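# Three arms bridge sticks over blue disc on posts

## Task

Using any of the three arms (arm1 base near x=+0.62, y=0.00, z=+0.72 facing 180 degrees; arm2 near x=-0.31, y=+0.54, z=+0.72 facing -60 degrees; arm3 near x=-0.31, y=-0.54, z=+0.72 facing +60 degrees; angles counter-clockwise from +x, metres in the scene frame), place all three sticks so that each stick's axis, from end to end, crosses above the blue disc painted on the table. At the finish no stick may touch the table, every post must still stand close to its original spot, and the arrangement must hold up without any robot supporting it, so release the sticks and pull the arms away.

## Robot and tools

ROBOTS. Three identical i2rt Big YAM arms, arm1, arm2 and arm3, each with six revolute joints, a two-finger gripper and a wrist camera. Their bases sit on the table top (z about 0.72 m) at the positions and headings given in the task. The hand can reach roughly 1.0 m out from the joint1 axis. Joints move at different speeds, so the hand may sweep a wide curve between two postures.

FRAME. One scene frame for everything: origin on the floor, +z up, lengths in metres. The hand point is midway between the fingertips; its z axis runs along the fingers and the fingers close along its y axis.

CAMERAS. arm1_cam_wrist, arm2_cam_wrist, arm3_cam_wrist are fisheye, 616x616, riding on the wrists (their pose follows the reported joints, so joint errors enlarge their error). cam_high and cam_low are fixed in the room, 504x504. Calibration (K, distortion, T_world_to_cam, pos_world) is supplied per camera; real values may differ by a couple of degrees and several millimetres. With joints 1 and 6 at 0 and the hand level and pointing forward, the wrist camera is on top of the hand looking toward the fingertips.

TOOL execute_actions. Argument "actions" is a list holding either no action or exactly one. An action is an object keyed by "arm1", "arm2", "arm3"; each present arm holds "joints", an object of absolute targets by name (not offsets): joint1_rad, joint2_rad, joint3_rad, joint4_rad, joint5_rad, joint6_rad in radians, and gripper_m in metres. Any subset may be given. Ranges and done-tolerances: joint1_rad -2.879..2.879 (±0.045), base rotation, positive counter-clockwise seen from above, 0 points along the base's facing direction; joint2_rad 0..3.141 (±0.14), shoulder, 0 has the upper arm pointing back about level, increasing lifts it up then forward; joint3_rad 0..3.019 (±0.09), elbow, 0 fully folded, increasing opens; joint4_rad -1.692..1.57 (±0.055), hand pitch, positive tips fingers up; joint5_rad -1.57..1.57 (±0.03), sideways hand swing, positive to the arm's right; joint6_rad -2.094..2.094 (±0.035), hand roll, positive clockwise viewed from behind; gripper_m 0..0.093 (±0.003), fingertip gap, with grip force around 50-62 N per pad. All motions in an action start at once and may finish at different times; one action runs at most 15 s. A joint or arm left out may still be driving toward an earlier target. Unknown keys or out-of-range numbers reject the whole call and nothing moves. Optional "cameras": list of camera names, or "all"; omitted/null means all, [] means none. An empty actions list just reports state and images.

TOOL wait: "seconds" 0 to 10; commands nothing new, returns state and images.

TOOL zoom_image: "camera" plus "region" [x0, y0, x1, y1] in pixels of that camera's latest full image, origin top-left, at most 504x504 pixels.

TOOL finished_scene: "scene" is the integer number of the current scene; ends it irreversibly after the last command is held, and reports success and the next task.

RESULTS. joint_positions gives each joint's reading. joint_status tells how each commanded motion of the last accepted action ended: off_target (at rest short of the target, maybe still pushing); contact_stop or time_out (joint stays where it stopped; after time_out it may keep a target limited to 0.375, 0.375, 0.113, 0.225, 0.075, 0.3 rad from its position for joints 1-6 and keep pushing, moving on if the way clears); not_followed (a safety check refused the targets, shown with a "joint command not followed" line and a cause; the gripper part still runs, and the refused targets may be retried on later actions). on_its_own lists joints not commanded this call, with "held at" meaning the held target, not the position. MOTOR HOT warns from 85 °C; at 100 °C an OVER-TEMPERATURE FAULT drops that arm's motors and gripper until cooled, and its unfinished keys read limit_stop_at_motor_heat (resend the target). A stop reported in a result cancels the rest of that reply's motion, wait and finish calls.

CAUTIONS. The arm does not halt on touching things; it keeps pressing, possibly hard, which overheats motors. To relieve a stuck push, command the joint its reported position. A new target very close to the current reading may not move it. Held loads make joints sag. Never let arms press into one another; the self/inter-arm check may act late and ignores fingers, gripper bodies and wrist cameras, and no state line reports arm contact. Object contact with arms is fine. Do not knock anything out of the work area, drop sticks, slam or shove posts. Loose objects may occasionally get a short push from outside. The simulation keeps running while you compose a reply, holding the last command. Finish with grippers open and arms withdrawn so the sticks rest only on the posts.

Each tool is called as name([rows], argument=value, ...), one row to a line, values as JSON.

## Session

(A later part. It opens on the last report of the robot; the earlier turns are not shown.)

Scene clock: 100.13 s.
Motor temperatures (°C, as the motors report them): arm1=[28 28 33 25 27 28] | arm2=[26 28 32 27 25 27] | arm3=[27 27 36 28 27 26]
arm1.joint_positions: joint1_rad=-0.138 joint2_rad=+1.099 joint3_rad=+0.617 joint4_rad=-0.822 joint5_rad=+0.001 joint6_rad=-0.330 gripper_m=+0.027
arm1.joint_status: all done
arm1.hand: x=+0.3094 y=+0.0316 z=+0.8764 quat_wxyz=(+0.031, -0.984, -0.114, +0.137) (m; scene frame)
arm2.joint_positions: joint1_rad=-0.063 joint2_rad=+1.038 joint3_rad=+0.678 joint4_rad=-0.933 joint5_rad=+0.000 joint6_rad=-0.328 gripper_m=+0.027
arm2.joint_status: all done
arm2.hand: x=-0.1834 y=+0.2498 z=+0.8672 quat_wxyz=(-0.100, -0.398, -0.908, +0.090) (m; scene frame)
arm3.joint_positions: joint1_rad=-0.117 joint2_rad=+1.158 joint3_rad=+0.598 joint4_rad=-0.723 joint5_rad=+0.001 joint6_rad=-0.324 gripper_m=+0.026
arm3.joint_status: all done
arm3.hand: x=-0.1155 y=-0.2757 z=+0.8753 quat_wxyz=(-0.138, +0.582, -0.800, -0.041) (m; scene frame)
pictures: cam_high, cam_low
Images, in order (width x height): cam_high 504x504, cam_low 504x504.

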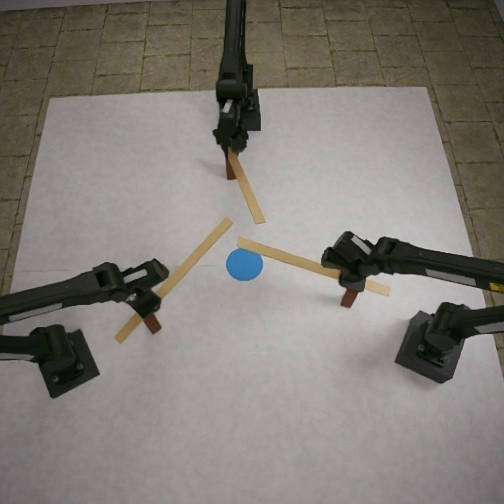

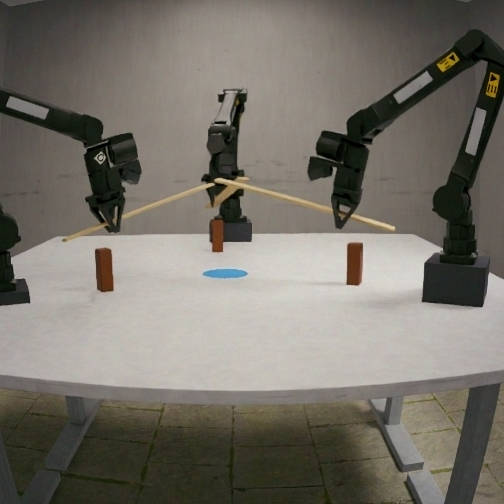

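execute_actions([
  {"arm1":{"joints":{"joint1_rad":-0.077,"joint2_rad":1.26,"joint3_rad":0.81,"joint4_rad":-0.762,"joint6_rad":-0.268}},"arm2":{"joints":{"joint1_rad":-0.001,"joint2_rad":1.22,"joint3_rad":0.885,"joint4_rad":-0.855,"joint6_rad":-0.258}},"arm3":{"joints":{"joint1_rad":-0.05,"joint2_rad":1.34,"joint3_rad":0.805,"joint4_rad":-0.665,"joint6_rad":-0.26}}},
], cameras=["cam_low","cam_high"])

zoom_image(camera="cam_low", region=[70, 130, 400, 300])

zoom_image(camera="cam_high", region=[170, 150, 330, 310])

Scene clock: 105.27 s.
Motor temperatures (°C, as the motors report them): arm1=[28 28 34 25 27 28] | arm2=[26 28 34 27 25 27] | arm3=[27 27 37 28 27 26]
arm1.joint_positions: joint1_rad=-0.078 joint2_rad=+1.265 joint3_rad=+0.769 joint4_rad=-0.774 joint5_rad=+0.001 joint6_rad=-0.278 gripper_m=+0.027
arm1.joint_status: all done
arm1.hand: x=+0.2404 y=+0.0157 z=+0.8883 quat_wxyz=(+0.026, -0.981, -0.117, +0.155) (m; scene frame)
arm2.joint_positions: joint1_rad=-0.002 joint2_rad=+1.213 joint3_rad=+0.847 joint4_rad=-0.864 joint5_rad=+0.000 joint6_rad=-0.270 gripper_m=+0.027
arm2.joint_status: all done
arm2.hand: x=-0.1297 y=+0.1881 z=+0.8873 quat_wxyz=(-0.130, -0.394, -0.904, +0.104) (m; scene frame)
arm3.joint_positions: joint1_rad=-0.057 joint2_rad=+1.335 joint3_rad=+0.769 joint4_rad=-0.680 joint5_rad=+0.001 joint6_rad=-0.269 gripper_m=+0.026
arm3.joint_status: all done
arm3.hand: x=-0.0907 y=-0.2020 z=+0.8861 quat_wxyz=(-0.153, +0.582, -0.797, -0.055) (m; scene frame)
pictures: cam_high, cam_low
Images, in order (width x height): cam_high 504x504, cam_low 504x504.

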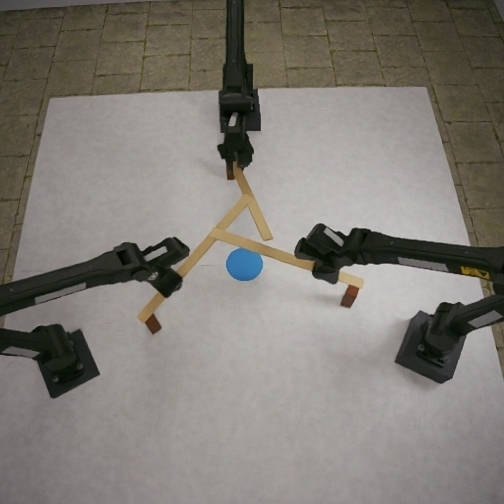

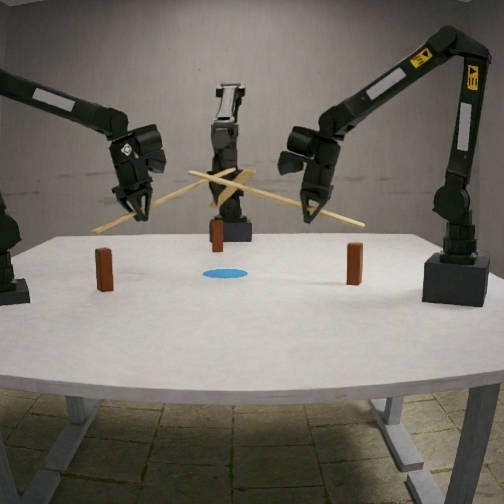

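Region (70, 130, 400, 300) of cam_low's 504x504 image, scaled by 1.527, with more detail than that image has; it fills the top 260 rows of this view, and the rest is white.

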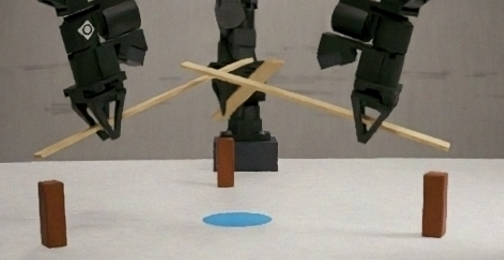

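Region (170, 150, 330, 310) of cam_high's 504x504 image, scaled by 3.150, with more detail than that image has.

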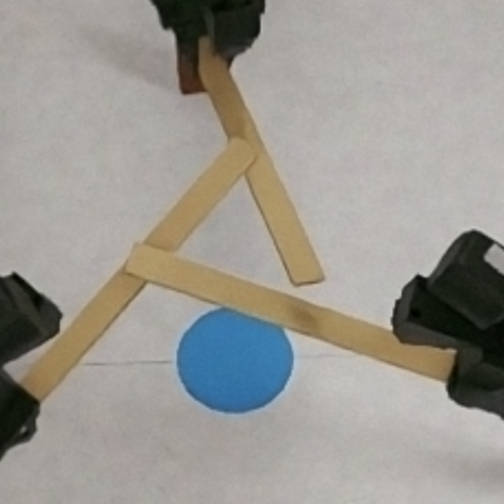

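execute_actions([
  {"arm1":{"joints":{"joint2_rad":1.368,"joint3_rad":0.85,"joint4_rad":-0.848,"joint6_rad":-0.235}},"arm2":{"joints":{"joint2_rad":1.325,"joint3_rad":0.912,"joint4_rad":-0.947,"joint6_rad":-0.235}},"arm3":{"joints":{"joint2_rad":1.448,"joint3_rad":0.848,"joint4_rad":-0.764,"joint6_rad":-0.225}}},
], cameras=["cam_low","cam_high"])

zoom_image(camera="cam_low", region=[70, 150, 400, 300])

zoom_image(camera="cam_high", region=[120, 130, 380, 350])

Scene clock: 110.63 s.
Motor temperatures (°C, as the motors report them): arm1=[28 28 35 25 27 28] | arm2=[26 28 35 27 25 27] | arm3=[27 27 37 28 27 26]
arm1.joint_positions: joint1_rad=-0.078 joint2_rad=+1.379 joint3_rad=+0.805 joint4_rad=-0.840 joint5_rad=+0.001 joint6_rad=-0.245 gripper_m=+0.027
arm1.joint_status: all done
arm1.hand: x=+0.2458 y=+0.0155 z=+0.8578 quat_wxyz=(+0.014, -0.991, -0.102, +0.084) (m; scene frame)
arm2.joint_positions: joint1_rad=-0.002 joint2_rad=+1.323 joint3_rad=+0.870 joint4_rad=-0.936 joint5_rad=+0.000 joint6_rad=-0.247 gripper_m=+0.027
arm2.joint_status: all done
arm2.hand: x=-0.1339 y=+0.1963 z=+0.8518 quat_wxyz=(-0.069, -0.408, -0.909, +0.053) (m; scene frame)
arm3.joint_positions: joint1_rad=-0.057 joint2_rad=+1.449 joint3_rad=+0.810 joint4_rad=-0.751 joint5_rad=+0.001 joint6_rad=-0.234 gripper_m=+0.026
arm3.joint_status: all done
arm3.hand: x=-0.0940 y=-0.2073 z=+0.8543 quat_wxyz=(-0.085, +0.573, -0.814, -0.032) (m; scene frame)
pictures: cam_high, cam_low
Images, in order (width x height): cam_high 504x504, cam_low 504x504.

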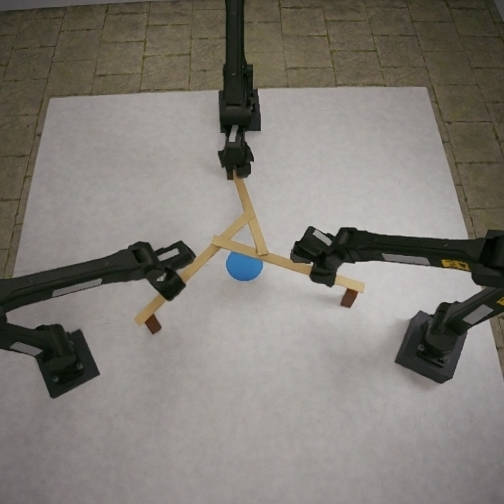

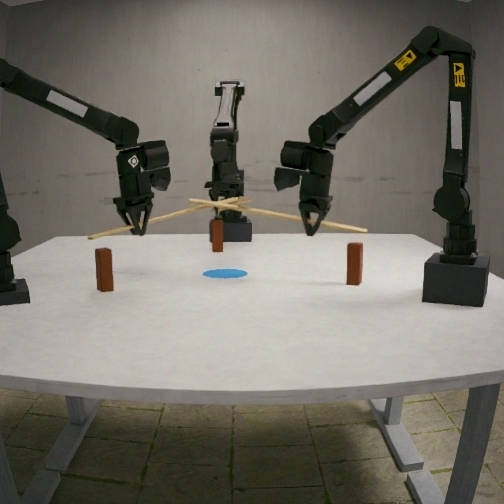

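Region (70, 150, 400, 300) of cam_low's 504x504 image, scaled by 1.527, with more detail than that image has; it fills the top 229 rows of this view, and the rest is white.

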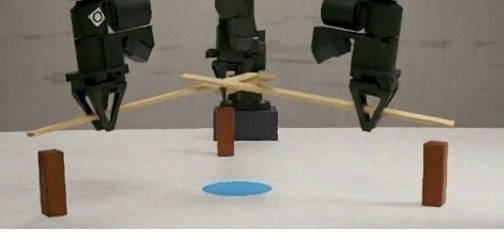

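Region (120, 130, 380, 350) of cam_high's 504x504 image, scaled by 1.938, with more detail than that image has; it fills the top 426 rows of this view, and the rest is white.

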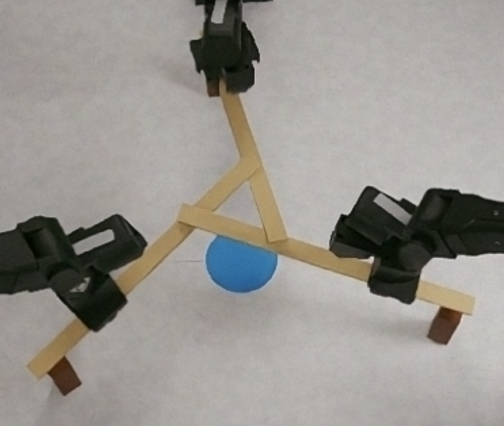

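execute_actions([
  {"arm1":{"joints":{"joint2_rad":1.47,"joint3_rad":0.892,"joint6_rad":-0.22}},"arm2":{"joints":{"joint2_rad":1.424,"joint3_rad":0.95,"joint6_rad":-0.22}},"arm3":{"joints":{"joint2_rad":1.535,"joint3_rad":0.874,"joint6_rad":-0.2}}},
])

zoom_image(camera="cam_low", region=[70, 170, 270, 300])

zoom_image(camera="cam_low", region=[180, 170, 380, 300])

zoom_image(camera="cam_high", region=[120, 130, 380, 350])

Scene clock: 118.90 s.
Motor temperatures (°C, as the motors report them): arm1=[28 28 36 25 27 28] | arm2=[26 28 36 27 25 27] | arm3=[27 27 37 28 27 26]
arm1.joint_positions: joint1_rad=-0.078 joint2_rad=+1.481 joint3_rad=+0.848 joint4_rad=-0.842 joint5_rad=+0.000 joint6_rad=-0.234 gripper_m=+0.027
arm1.joint_status: all done
arm1.hand: x=+0.2341 y=+0.0159 z=+0.8359 quat_wxyz=(+0.009, -0.994, -0.096, +0.054) (m; scene frame)
arm2.joint_positions: joint1_rad=-0.002 joint2_rad=+1.412 joint3_rad=+0.908 joint4_rad=-0.938 joint5_rad=+0.000 joint6_rad=-0.237 gripper_m=+0.027
arm2.joint_status: all done
arm2.hand: x=-0.1281 y=+0.1854 z=+0.8334 quat_wxyz=(-0.049, -0.414, -0.908, +0.036) (m; scene frame)
arm3.joint_positions: joint1_rad=-0.057 joint2_rad=+1.530 joint3_rad=+0.840 joint4_rad=-0.753 joint5_rad=+0.001 joint6_rad=-0.212 gripper_m=+0.026
arm3.joint_status: all done
arm3.hand: x=-0.0908 y=-0.2022 z=+0.8337 quat_wxyz=(-0.060, +0.565, -0.822, -0.023) (m; scene frame)
pictures: arm1_cam_wrist, arm2_cam_wrist, arm3_cam_wrist, cam_high, cam_low
camera_calibration (this result's frames):
arm1_cam_wrist: T_world_to_cam=[[-0.203142, 0.978879, 0.0229852, 0.00966024], [0.848357, 0.164237, 0.503306, -0.619512], [0.488901, 0.121742, -0.863803, 0.732676], [0, 0, 0, 1]] pos_world=[0.169324, 0.00309308, 0.94447]
arm2_cam_wrist: T_world_to_cam=[[-0.745761, -0.665644, 0.0275414, 0.00565344], [-0.570052, 0.658968, 0.490716, -0.60123], [-0.344791, 0.350257, -0.870884, 0.743414], [0, 0, 0, 1]] pos_world=[-0.0821939, 0.139569, 0.942305]
arm3_cam_wrist: T_world_to_cam=[[0.934751, -0.354693, 0.0208378, -0.00452378], [-0.31906, -0.812146, 0.488488, -0.591614], [-0.15634, -0.463263, -0.872322, 0.740929], [0, 0, 0, 1]] pos_world=[-0.0686951, -0.138837, 0.935419]
Images, in order (width x height): arm1_cam_wrist 616x616, arm2_cam_wrist 616x616, arm3_cam_wrist 616x616, cam_high 504x504, cam_low 504x504.

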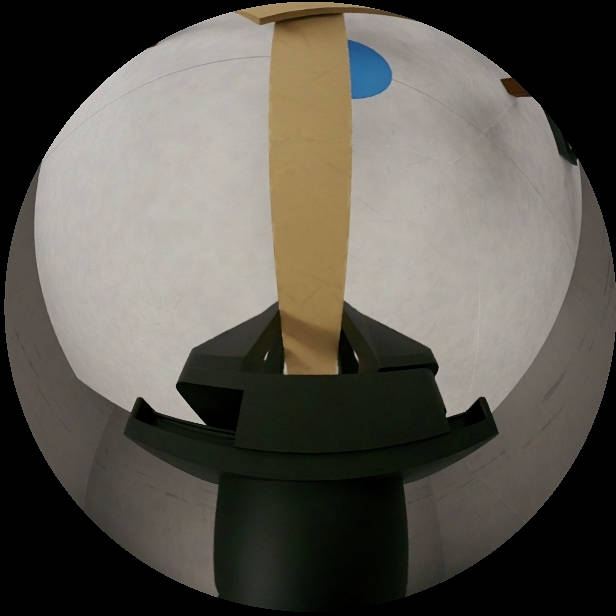

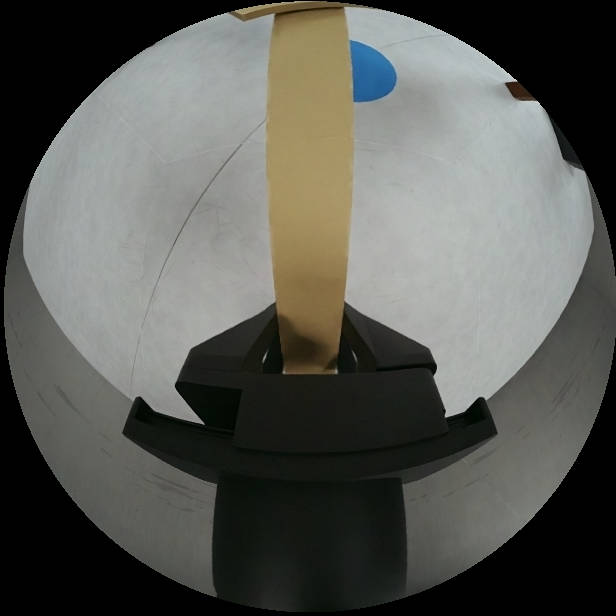

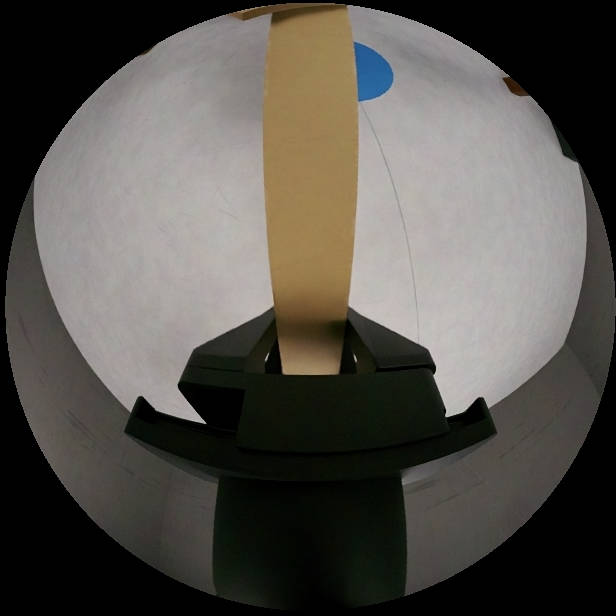

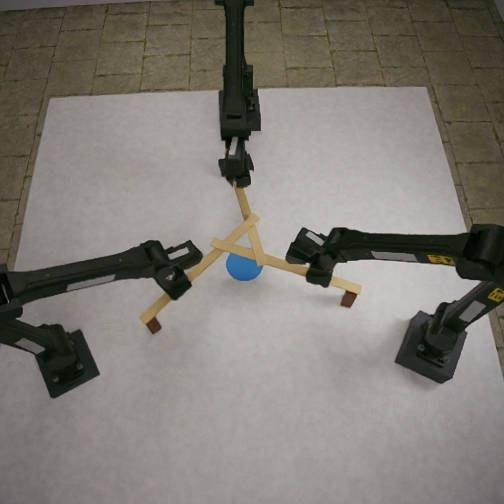

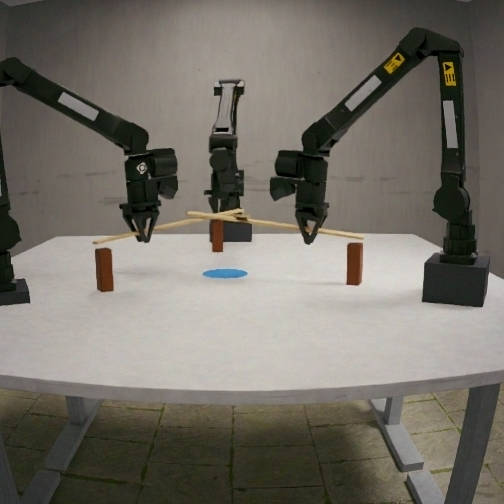

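Region (70, 170, 270, 300) of cam_low's 504x504 image, scaled by 2.520, with more detail than that image has; it fills the top 328 rows of this view, and the rest is white.

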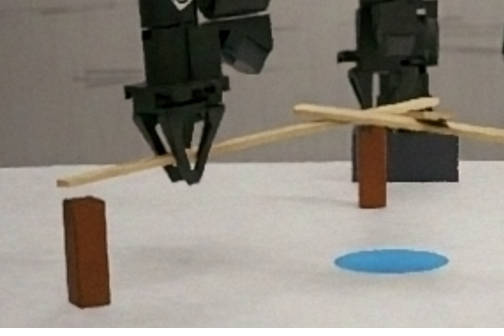

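Region (180, 170, 380, 300) of cam_low's 504x504 image, scaled by 2.520, with more detail than that image has; it fills the top 328 rows of this view, and the rest is white.

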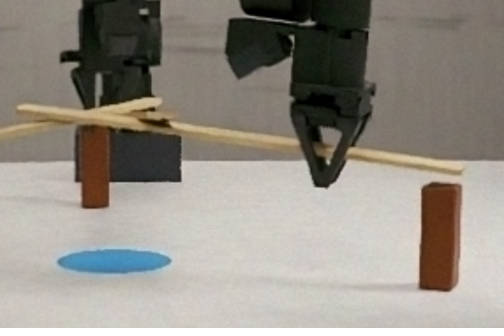

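Region (120, 130, 380, 350) of cam_high's 504x504 image, scaled by 1.938, with more detail than that image has; it fills the top 426 rows of this view, and the rest is white.

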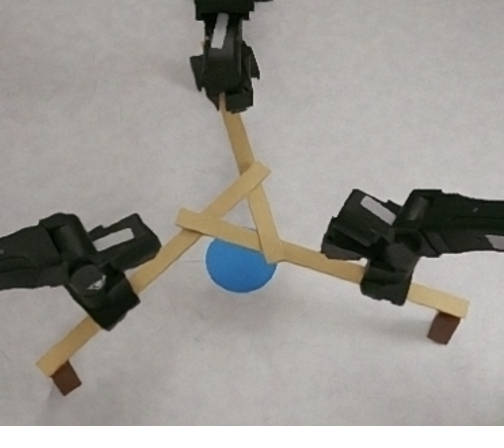

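execute_actions([
  {"arm1":{"joints":{"joint2_rad":1.505,"joint4_rad":-0.805}},"arm2":{"joints":{"joint2_rad":1.462}},"arm3":{"joints":{"joint2_rad":1.575}}},
], cameras=["cam_low","cam_high"])

zoom_image(camera="cam_low", region=[70, 170, 270, 300])

zoom_image(camera="cam_low", region=[180, 170, 380, 300])

zoom_image(camera="cam_high", region=[120, 130, 380, 350])

Scene clock: 124.23 s.
Motor temperatures (°C, as the motors report them): arm1=[28 28 36 25 27 28] | arm2=[26 28 36 27 25 27] | arm3=[27 27 37 28 27 26]
arm1.joint_positions: joint1_rad=-0.078 joint2_rad=+1.506 joint3_rad=+0.848 joint4_rad=-0.823 joint5_rad=-0.003 joint6_rad=-0.234 gripper_m=+0.027
arm1.joint_status: all done
arm1.hand: x=+0.2318 y=+0.0156 z=+0.8271 quat_wxyz=(+0.007, -0.994, -0.097, +0.051) (m; scene frame)
arm2.joint_positions: joint1_rad=-0.002 joint2_rad=+1.432 joint3_rad=+0.908 joint4_rad=-0.938 joint5_rad=+0.000 joint6_rad=-0.231 gripper_m=+0.027
arm2.joint_status: all done
arm2.hand: x=-0.1286 y=+0.1864 z=+0.8259 quat_wxyz=(-0.041, -0.417, -0.908, +0.030) (m; scene frame)
arm3.joint_positions: joint1_rad=-0.057 joint2_rad=+1.550 joint3_rad=+0.841 joint4_rad=-0.753 joint5_rad=-0.004 joint6_rad=-0.212 gripper_m=+0.026
arm3.joint_status: all done
arm3.hand: x=-0.0924 y=-0.2032 z=+0.8266 quat_wxyz=(-0.050, +0.566, -0.823, -0.022) (m; scene frame)
pictures: cam_high, cam_low
Images, in order (width x height): cam_high 504x504, cam_low 504x504.

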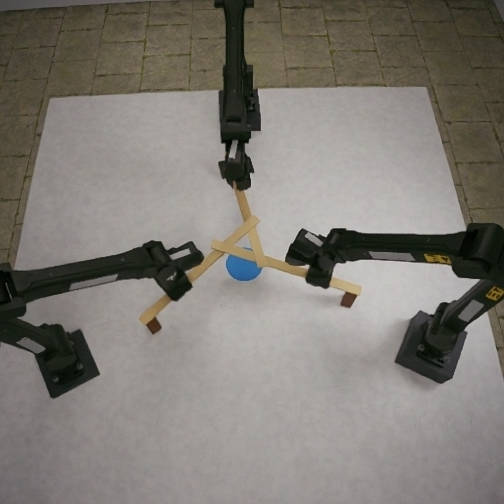

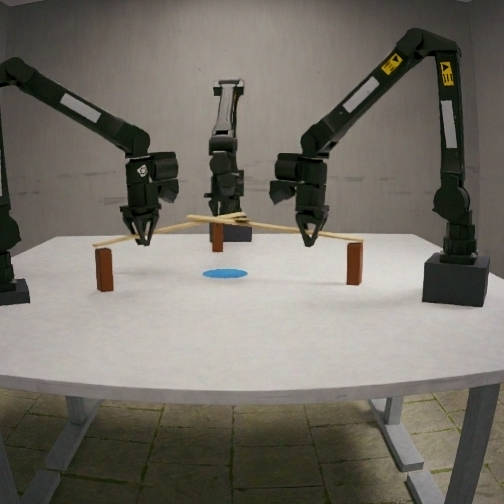

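Region (70, 170, 270, 300) of cam_low's 504x504 image, scaled by 2.520, with more detail than that image has; it fills the top 328 rows of this view, and the rest is white.

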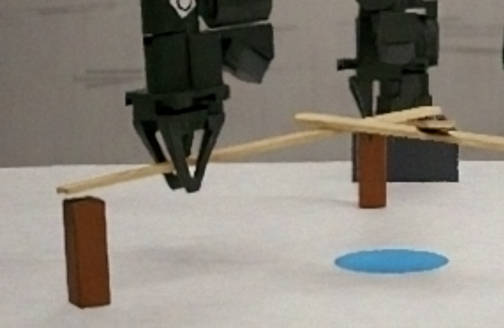

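Region (180, 170, 380, 300) of cam_low's 504x504 image, scaled by 2.520, with more detail than that image has; it fills the top 328 rows of this view, and the rest is white.

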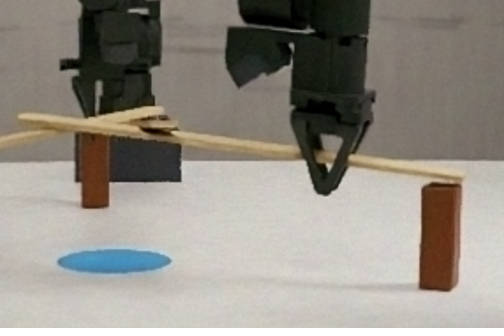

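Region (120, 130, 380, 350) of cam_high's 504x504 image, scaled by 1.938, with more detail than that image has; it fills the top 426 rows of this view, and the rest is white.

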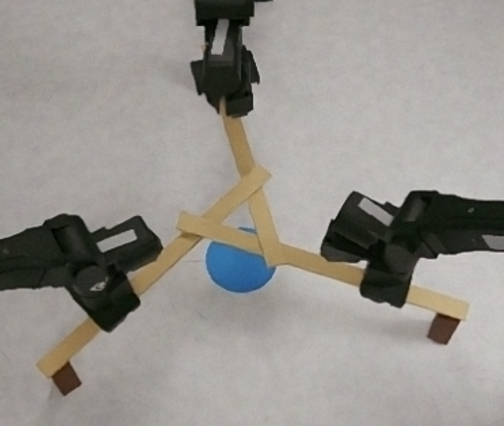

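execute_actions([
  {"arm1":{"joints":{"joint4_rad":-0.795}},"arm2":{"joints":{"joint2_rad":1.47,"joint4_rad":-0.9}},"arm3":{"joints":{"joint2_rad":1.58,"joint4_rad":-0.72}}},
], cameras=["cam_low","cam_high"])

zoom_image(camera="cam_low", region=[70, 190, 390, 270])

zoom_image(camera="cam_high", region=[120, 280, 200, 350])

zoom_image(camera="cam_high", region=[310, 260, 390, 330])

zoom_image(camera="cam_low", region=[180, 190, 270, 260])

Scene clock: 129.67 s.
Motor temperatures (°C, as the motors report them): arm1=[28 28 36 25 27 28] | arm2=[26 28 36 27 25 27] | arm3=[27 27 37 28 27 26]
arm1.joint_positions: joint1_rad=-0.078 joint2_rad=+1.506 joint3_rad=+0.848 joint4_rad=-0.822 joint5_rad=-0.003 joint6_rad=-0.236 gripper_m=+0.027
arm1.joint_status: all done
arm1.hand: x=+0.2314 y=+0.0155 z=+0.8272 quat_wxyz=(+0.007, -0.994, -0.098, +0.052) (m; scene frame)
arm2.joint_positions: joint1_rad=-0.002 joint2_rad=+1.439 joint3_rad=+0.908 joint4_rad=-0.922 joint5_rad=-0.004 joint6_rad=-0.234 gripper_m=+0.027
arm2.joint_status: all done
arm2.hand: x=-0.1264 y=+0.1835 z=+0.8237 quat_wxyz=(-0.046, -0.415, -0.908, +0.032) (m; scene frame)
arm3.joint_positions: joint1_rad=-0.057 joint2_rad=+1.557 joint3_rad=+0.841 joint4_rad=-0.739 joint5_rad=-0.005 joint6_rad=-0.212 gripper_m=+0.026
arm3.joint_status: all done
arm3.hand: x=-0.0912 y=-0.2011 z=+0.8242 quat_wxyz=(-0.053, +0.566, -0.823, -0.023) (m; scene frame)
pictures: cam_high, cam_low
Images, in order (width x height): cam_high 504x504, cam_low 504x504.

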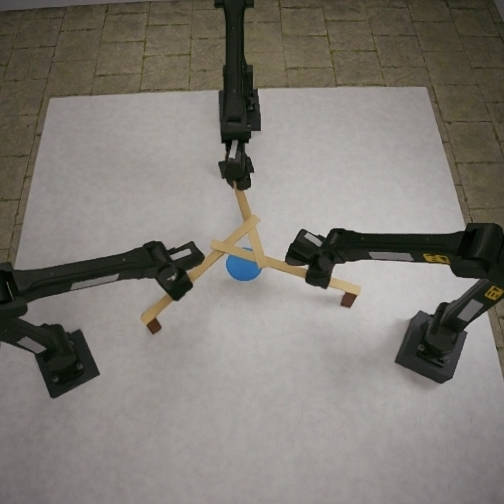

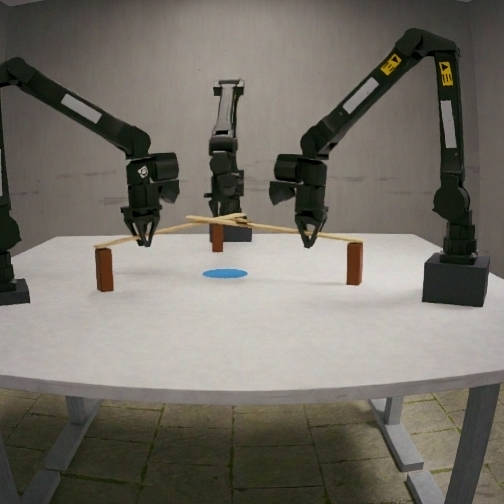

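Region (70, 190, 390, 270) of cam_low's 504x504 image, scaled by 1.575, with more detail than that image has; it fills the top 126 rows of this view, and the rest is white.

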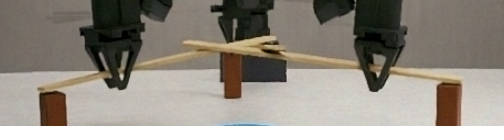

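Region (120, 280, 200, 350) of cam_high's 504x504 image, scaled by 6.300, with more detail than that image has; it fills the top 441 rows of this view, and the rest is white.

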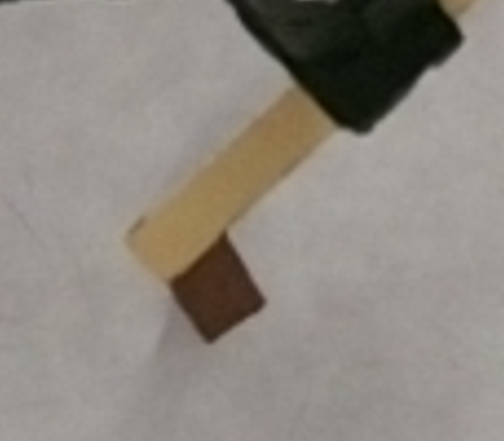

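Region (310, 260, 390, 330) of cam_high's 504x504 image, scaled by 6.300, with more detail than that image has; it fills the top 441 rows of this view, and the rest is white.

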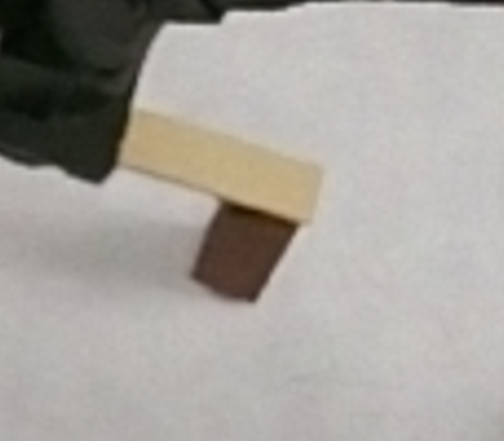

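Region (180, 190, 270, 260) of cam_low's 504x504 image, scaled by 5.600, with more detail than that image has.

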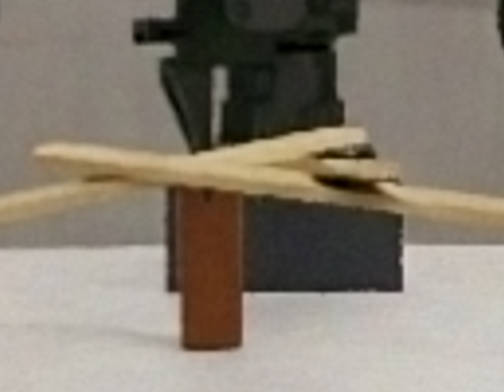

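Seated. Release, holding joints at their reported positions.

execute_actions([
  {"arm1":{"joints":{"joint4_rad":-0.822,"gripper_m":0.06}},"arm2":{"joints":{"joint2_rad":1.44,"joint4_rad":-0.922,"gripper_m":0.06}},"arm3":{"joints":{"joint2_rad":1.557,"joint4_rad":-0.739,"gripper_m":0.06}}},
])

Scene clock: 134.30 s.
Motor temperatures (°C, as the motors report them): arm1=[28 28 36 25 27 28] | arm2=[26 29 36 27 25 27] | arm3=[27 27 37 28 27 26]
arm1.joint_positions: joint1_rad=-0.078 joint2_rad=+1.506 joint3_rad=+0.849 joint4_rad=-0.822 joint5_rad=-0.003 joint6_rad=-0.230 gripper_m=+0.060
arm1.joint_status: all done
arm1.hand: x=+0.2309 y=+0.0155 z=+0.8276 quat_wxyz=(+0.007, -0.994, -0.095, +0.052) (m; scene frame)
arm2.joint_positions: joint1_rad=-0.002 joint2_rad=+1.439 joint3_rad=+0.909 joint4_rad=-0.922 joint5_rad=-0.003 joint6_rad=-0.232 gripper_m=+0.060
arm2.joint_status: all done
arm2.hand: x=-0.1264 y=+0.1833 z=+0.8239 quat_wxyz=(-0.046, -0.416, -0.908, +0.032) (m; scene frame)
arm3.joint_positions: joint1_rad=-0.057 joint2_rad=+1.557 joint3_rad=+0.841 joint4_rad=-0.739 joint5_rad=-0.003 joint6_rad=-0.209 gripper_m=+0.060
arm3.joint_status: all done
arm3.hand: x=-0.0909 y=-0.2013 z=+0.8242 quat_wxyz=(-0.053, +0.564, -0.824, -0.022) (m; scene frame)
pictures: arm1_cam_wrist, arm2_cam_wrist, arm3_cam_wrist, cam_high, cam_low
camera_calibration (this result's frames):
arm1_cam_wrist: T_world_to_cam=[[-0.199786, 0.979656, 0.0189662, 0.012181], [0.84688, 0.162908, 0.506217, -0.614539], [0.492829, 0.117197, -0.862198, 0.724927], [0, 0, 0, 1]] pos_world=[0.16561, 0.00322079, 0.93589]
arm2_cam_wrist: T_world_to_cam=[[-0.748733, -0.662525, 0.0214243, 0.00987781], [-0.56621, 0.656023, 0.499039, -0.59998], [-0.344681, 0.361516, -0.866315, 0.730636], [0, 0, 0, 1]] pos_world=[-0.0804827, 0.136008, 0.932162]
arm3_cam_wrist: T_world_to_cam=[[0.933987, -0.357015, 0.0144664, 0.000793293], [-0.316244, -0.807125, 0.498537, -0.593322], [-0.166309, -0.470202, -0.866748, 0.726162], [0, 0, 0, 1]] pos_world=[-0.0676084, -0.13716, 0.925181]
Images, in order (width x height): arm1_cam_wrist 616x616, arm2_cam_wrist 616x616, arm3_cam_wrist 616x616, cam_high 504x504, cam_low 504x504.

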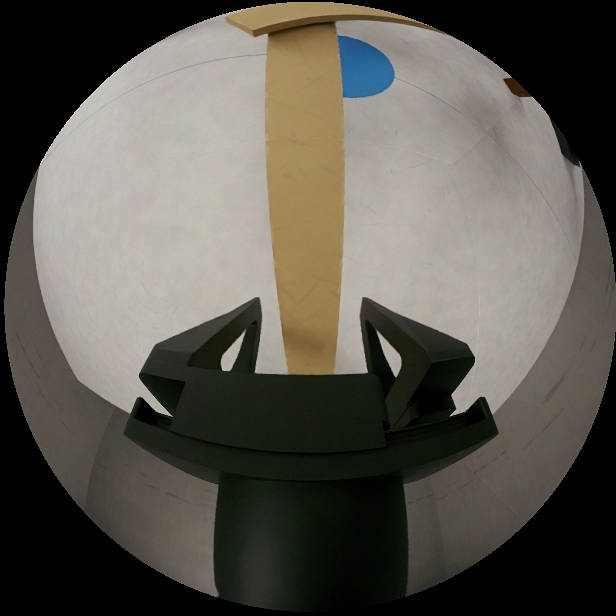

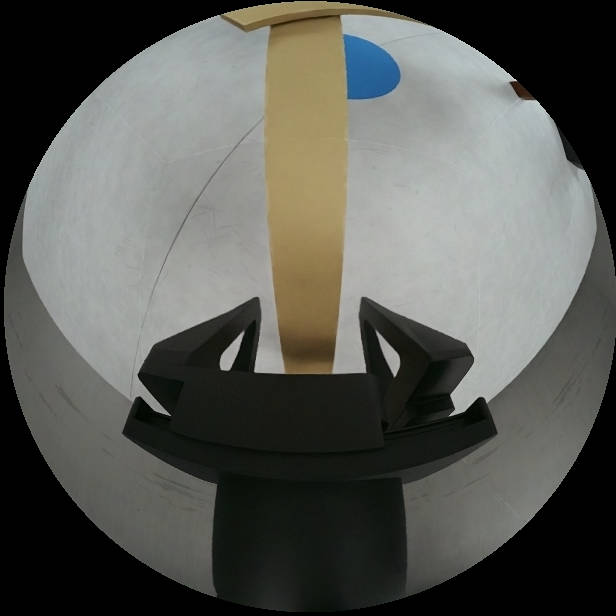

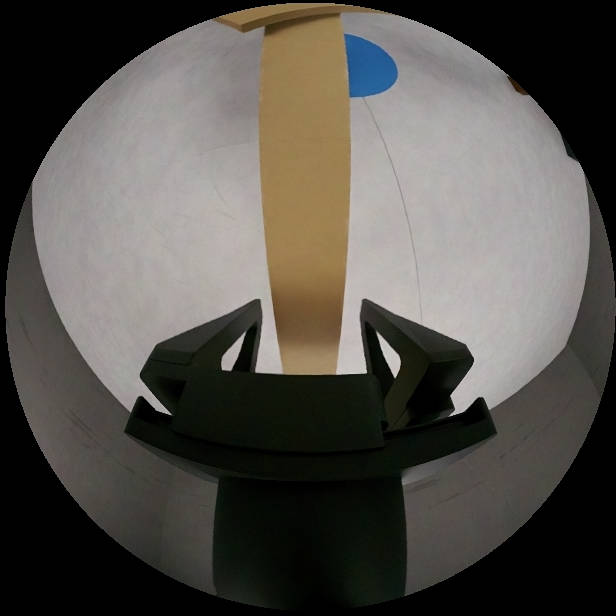

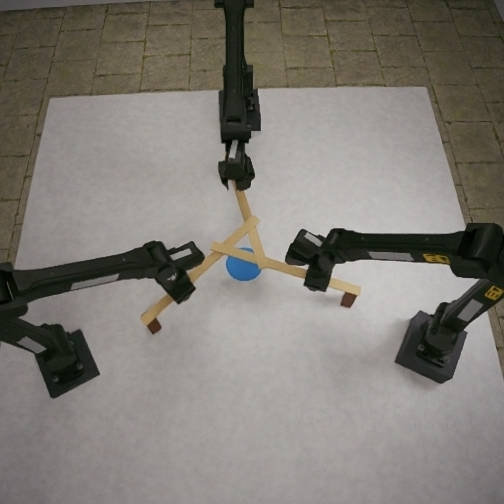

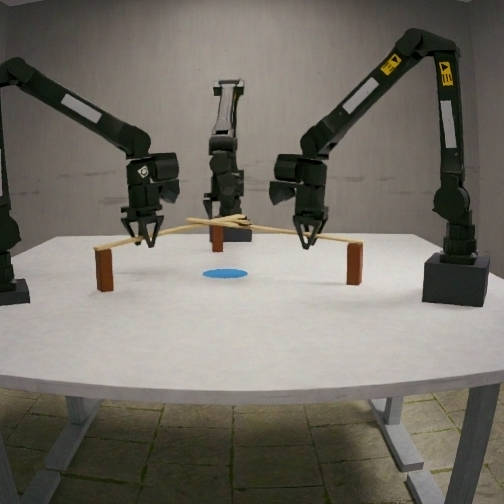

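execute_actions([
  {"arm1":{"joints":{"joint2_rad":0.75}},"arm2":{"joints":{"joint2_rad":0.7}},"arm3":{"joints":{"joint2_rad":0.75}}},
])

Scene clock: 137.03 s.
Motor temperatures (°C, as the motors report them): arm1=[28 28 37 25 27 28] | arm2=[26 29 37 27 25 27] | arm3=[27 27 37 28 27 26]
arm1.joint_positions: joint1_rad=-0.078 joint2_rad=+0.743 joint3_rad=+0.849 joint4_rad=-0.822 joint5_rad=-0.003 joint6_rad=-0.229 gripper_m=+0.060
arm1.joint_status: all done
arm1.hand: x=+0.2705 y=+0.0131 z=+1.1080 quat_wxyz=(+0.056, -0.903, -0.087, +0.417) (m; scene frame)
arm2.joint_positions: joint1_rad=-0.002 joint2_rad=+0.689 joint3_rad=+0.915 joint4_rad=-0.922 joint5_rad=-0.003 joint6_rad=-0.231 gripper_m=+0.060
arm2.joint_status: all done
arm2.hand: x=-0.1558 y=+0.2383 z=+1.0988 quat_wxyz=(-0.334, -0.378, -0.825, +0.256) (m; scene frame)
arm3.joint_positions: joint1_rad=-0.057 joint2_rad=+0.747 joint3_rad=+0.841 joint4_rad=-0.739 joint5_rad=-0.003 joint6_rad=-0.208 gripper_m=+0.060
arm3.joint_status: all done
arm3.hand: x=-0.1102 y=-0.2293 z=+1.1343 quat_wxyz=(-0.412, +0.507, -0.738, -0.170) (m; scene frame)
pictures: arm1_cam_wrist, arm2_cam_wrist, arm3_cam_wrist, cam_high, cam_low
camera_calibration (this result's frames):
arm1_cam_wrist: T_world_to_cam=[[-0.122078, 0.976199, 0.179254, -0.181497], [0.963606, 0.159848, -0.214271, -0.0229171], [-0.237825, 0.146572, -0.960185, 1.25326], [0, 0, 0, 1]] pos_world=[0.297982, -0.00285286, 1.23098]
arm2_cam_wrist: T_world_to_cam=[[-0.787584, -0.588973, 0.18117, -0.180774], [-0.616134, 0.757232, -0.216746, -0.0352908], [-0.00952944, -0.282331, -0.95927, 1.24661], [0, 0, 0, 1]] pos_world=[-0.152239, 0.272208, 1.22093]
arm3_cam_wrist: T_world_to_cam=[[0.89302, -0.419157, 0.163775, -0.183785], [-0.367987, -0.889649, -0.270391, 0.0708784], [0.259038, 0.181197, -0.948718, 1.26781], [0, 0, 0, 1]] pos_world=[-0.138206, -0.243702, 1.25206]
Images, in order (width x height): arm1_cam_wrist 616x616, arm2_cam_wrist 616x616, arm3_cam_wrist 616x616, cam_high 504x504, cam_low 504x504.

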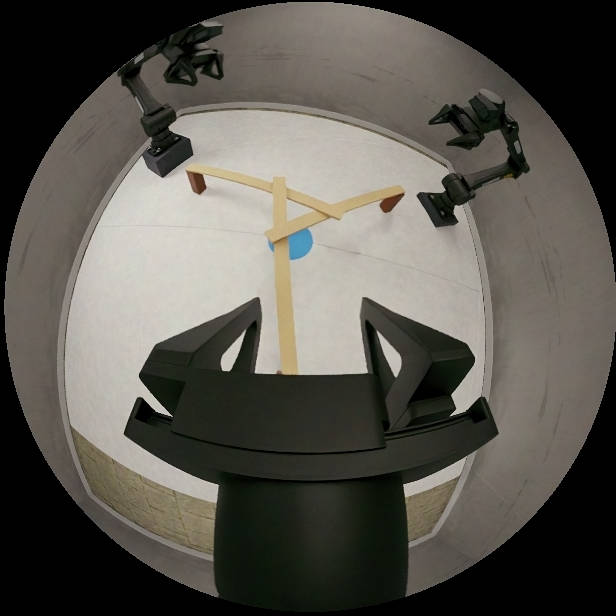

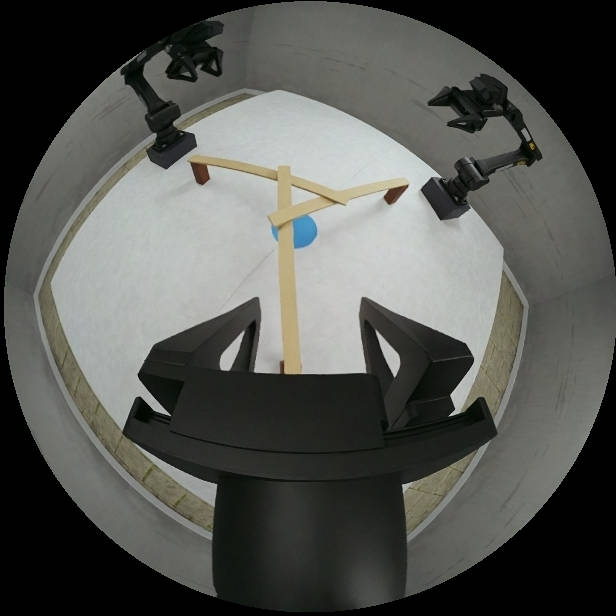

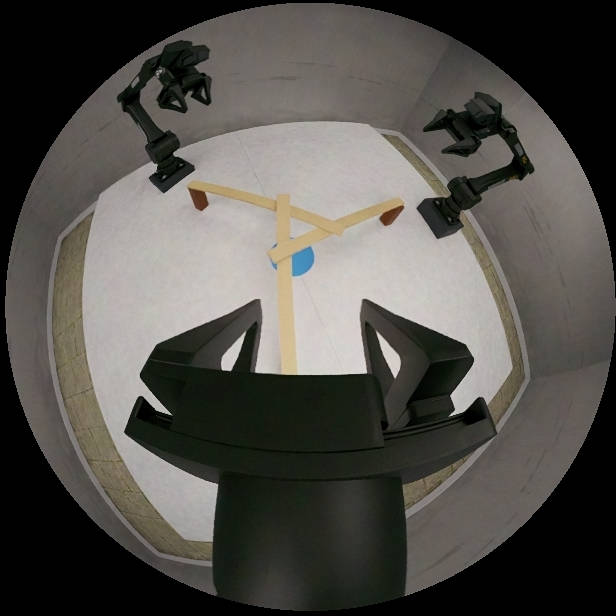

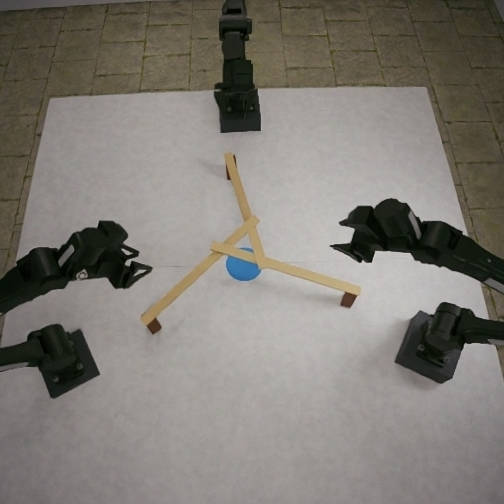

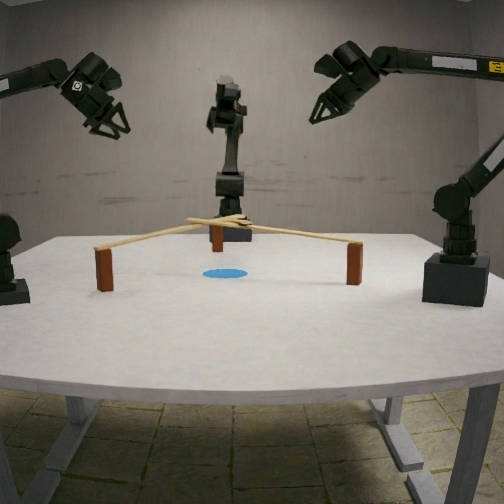

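finished_scene(scene=1)

The scene is finished: the task was done.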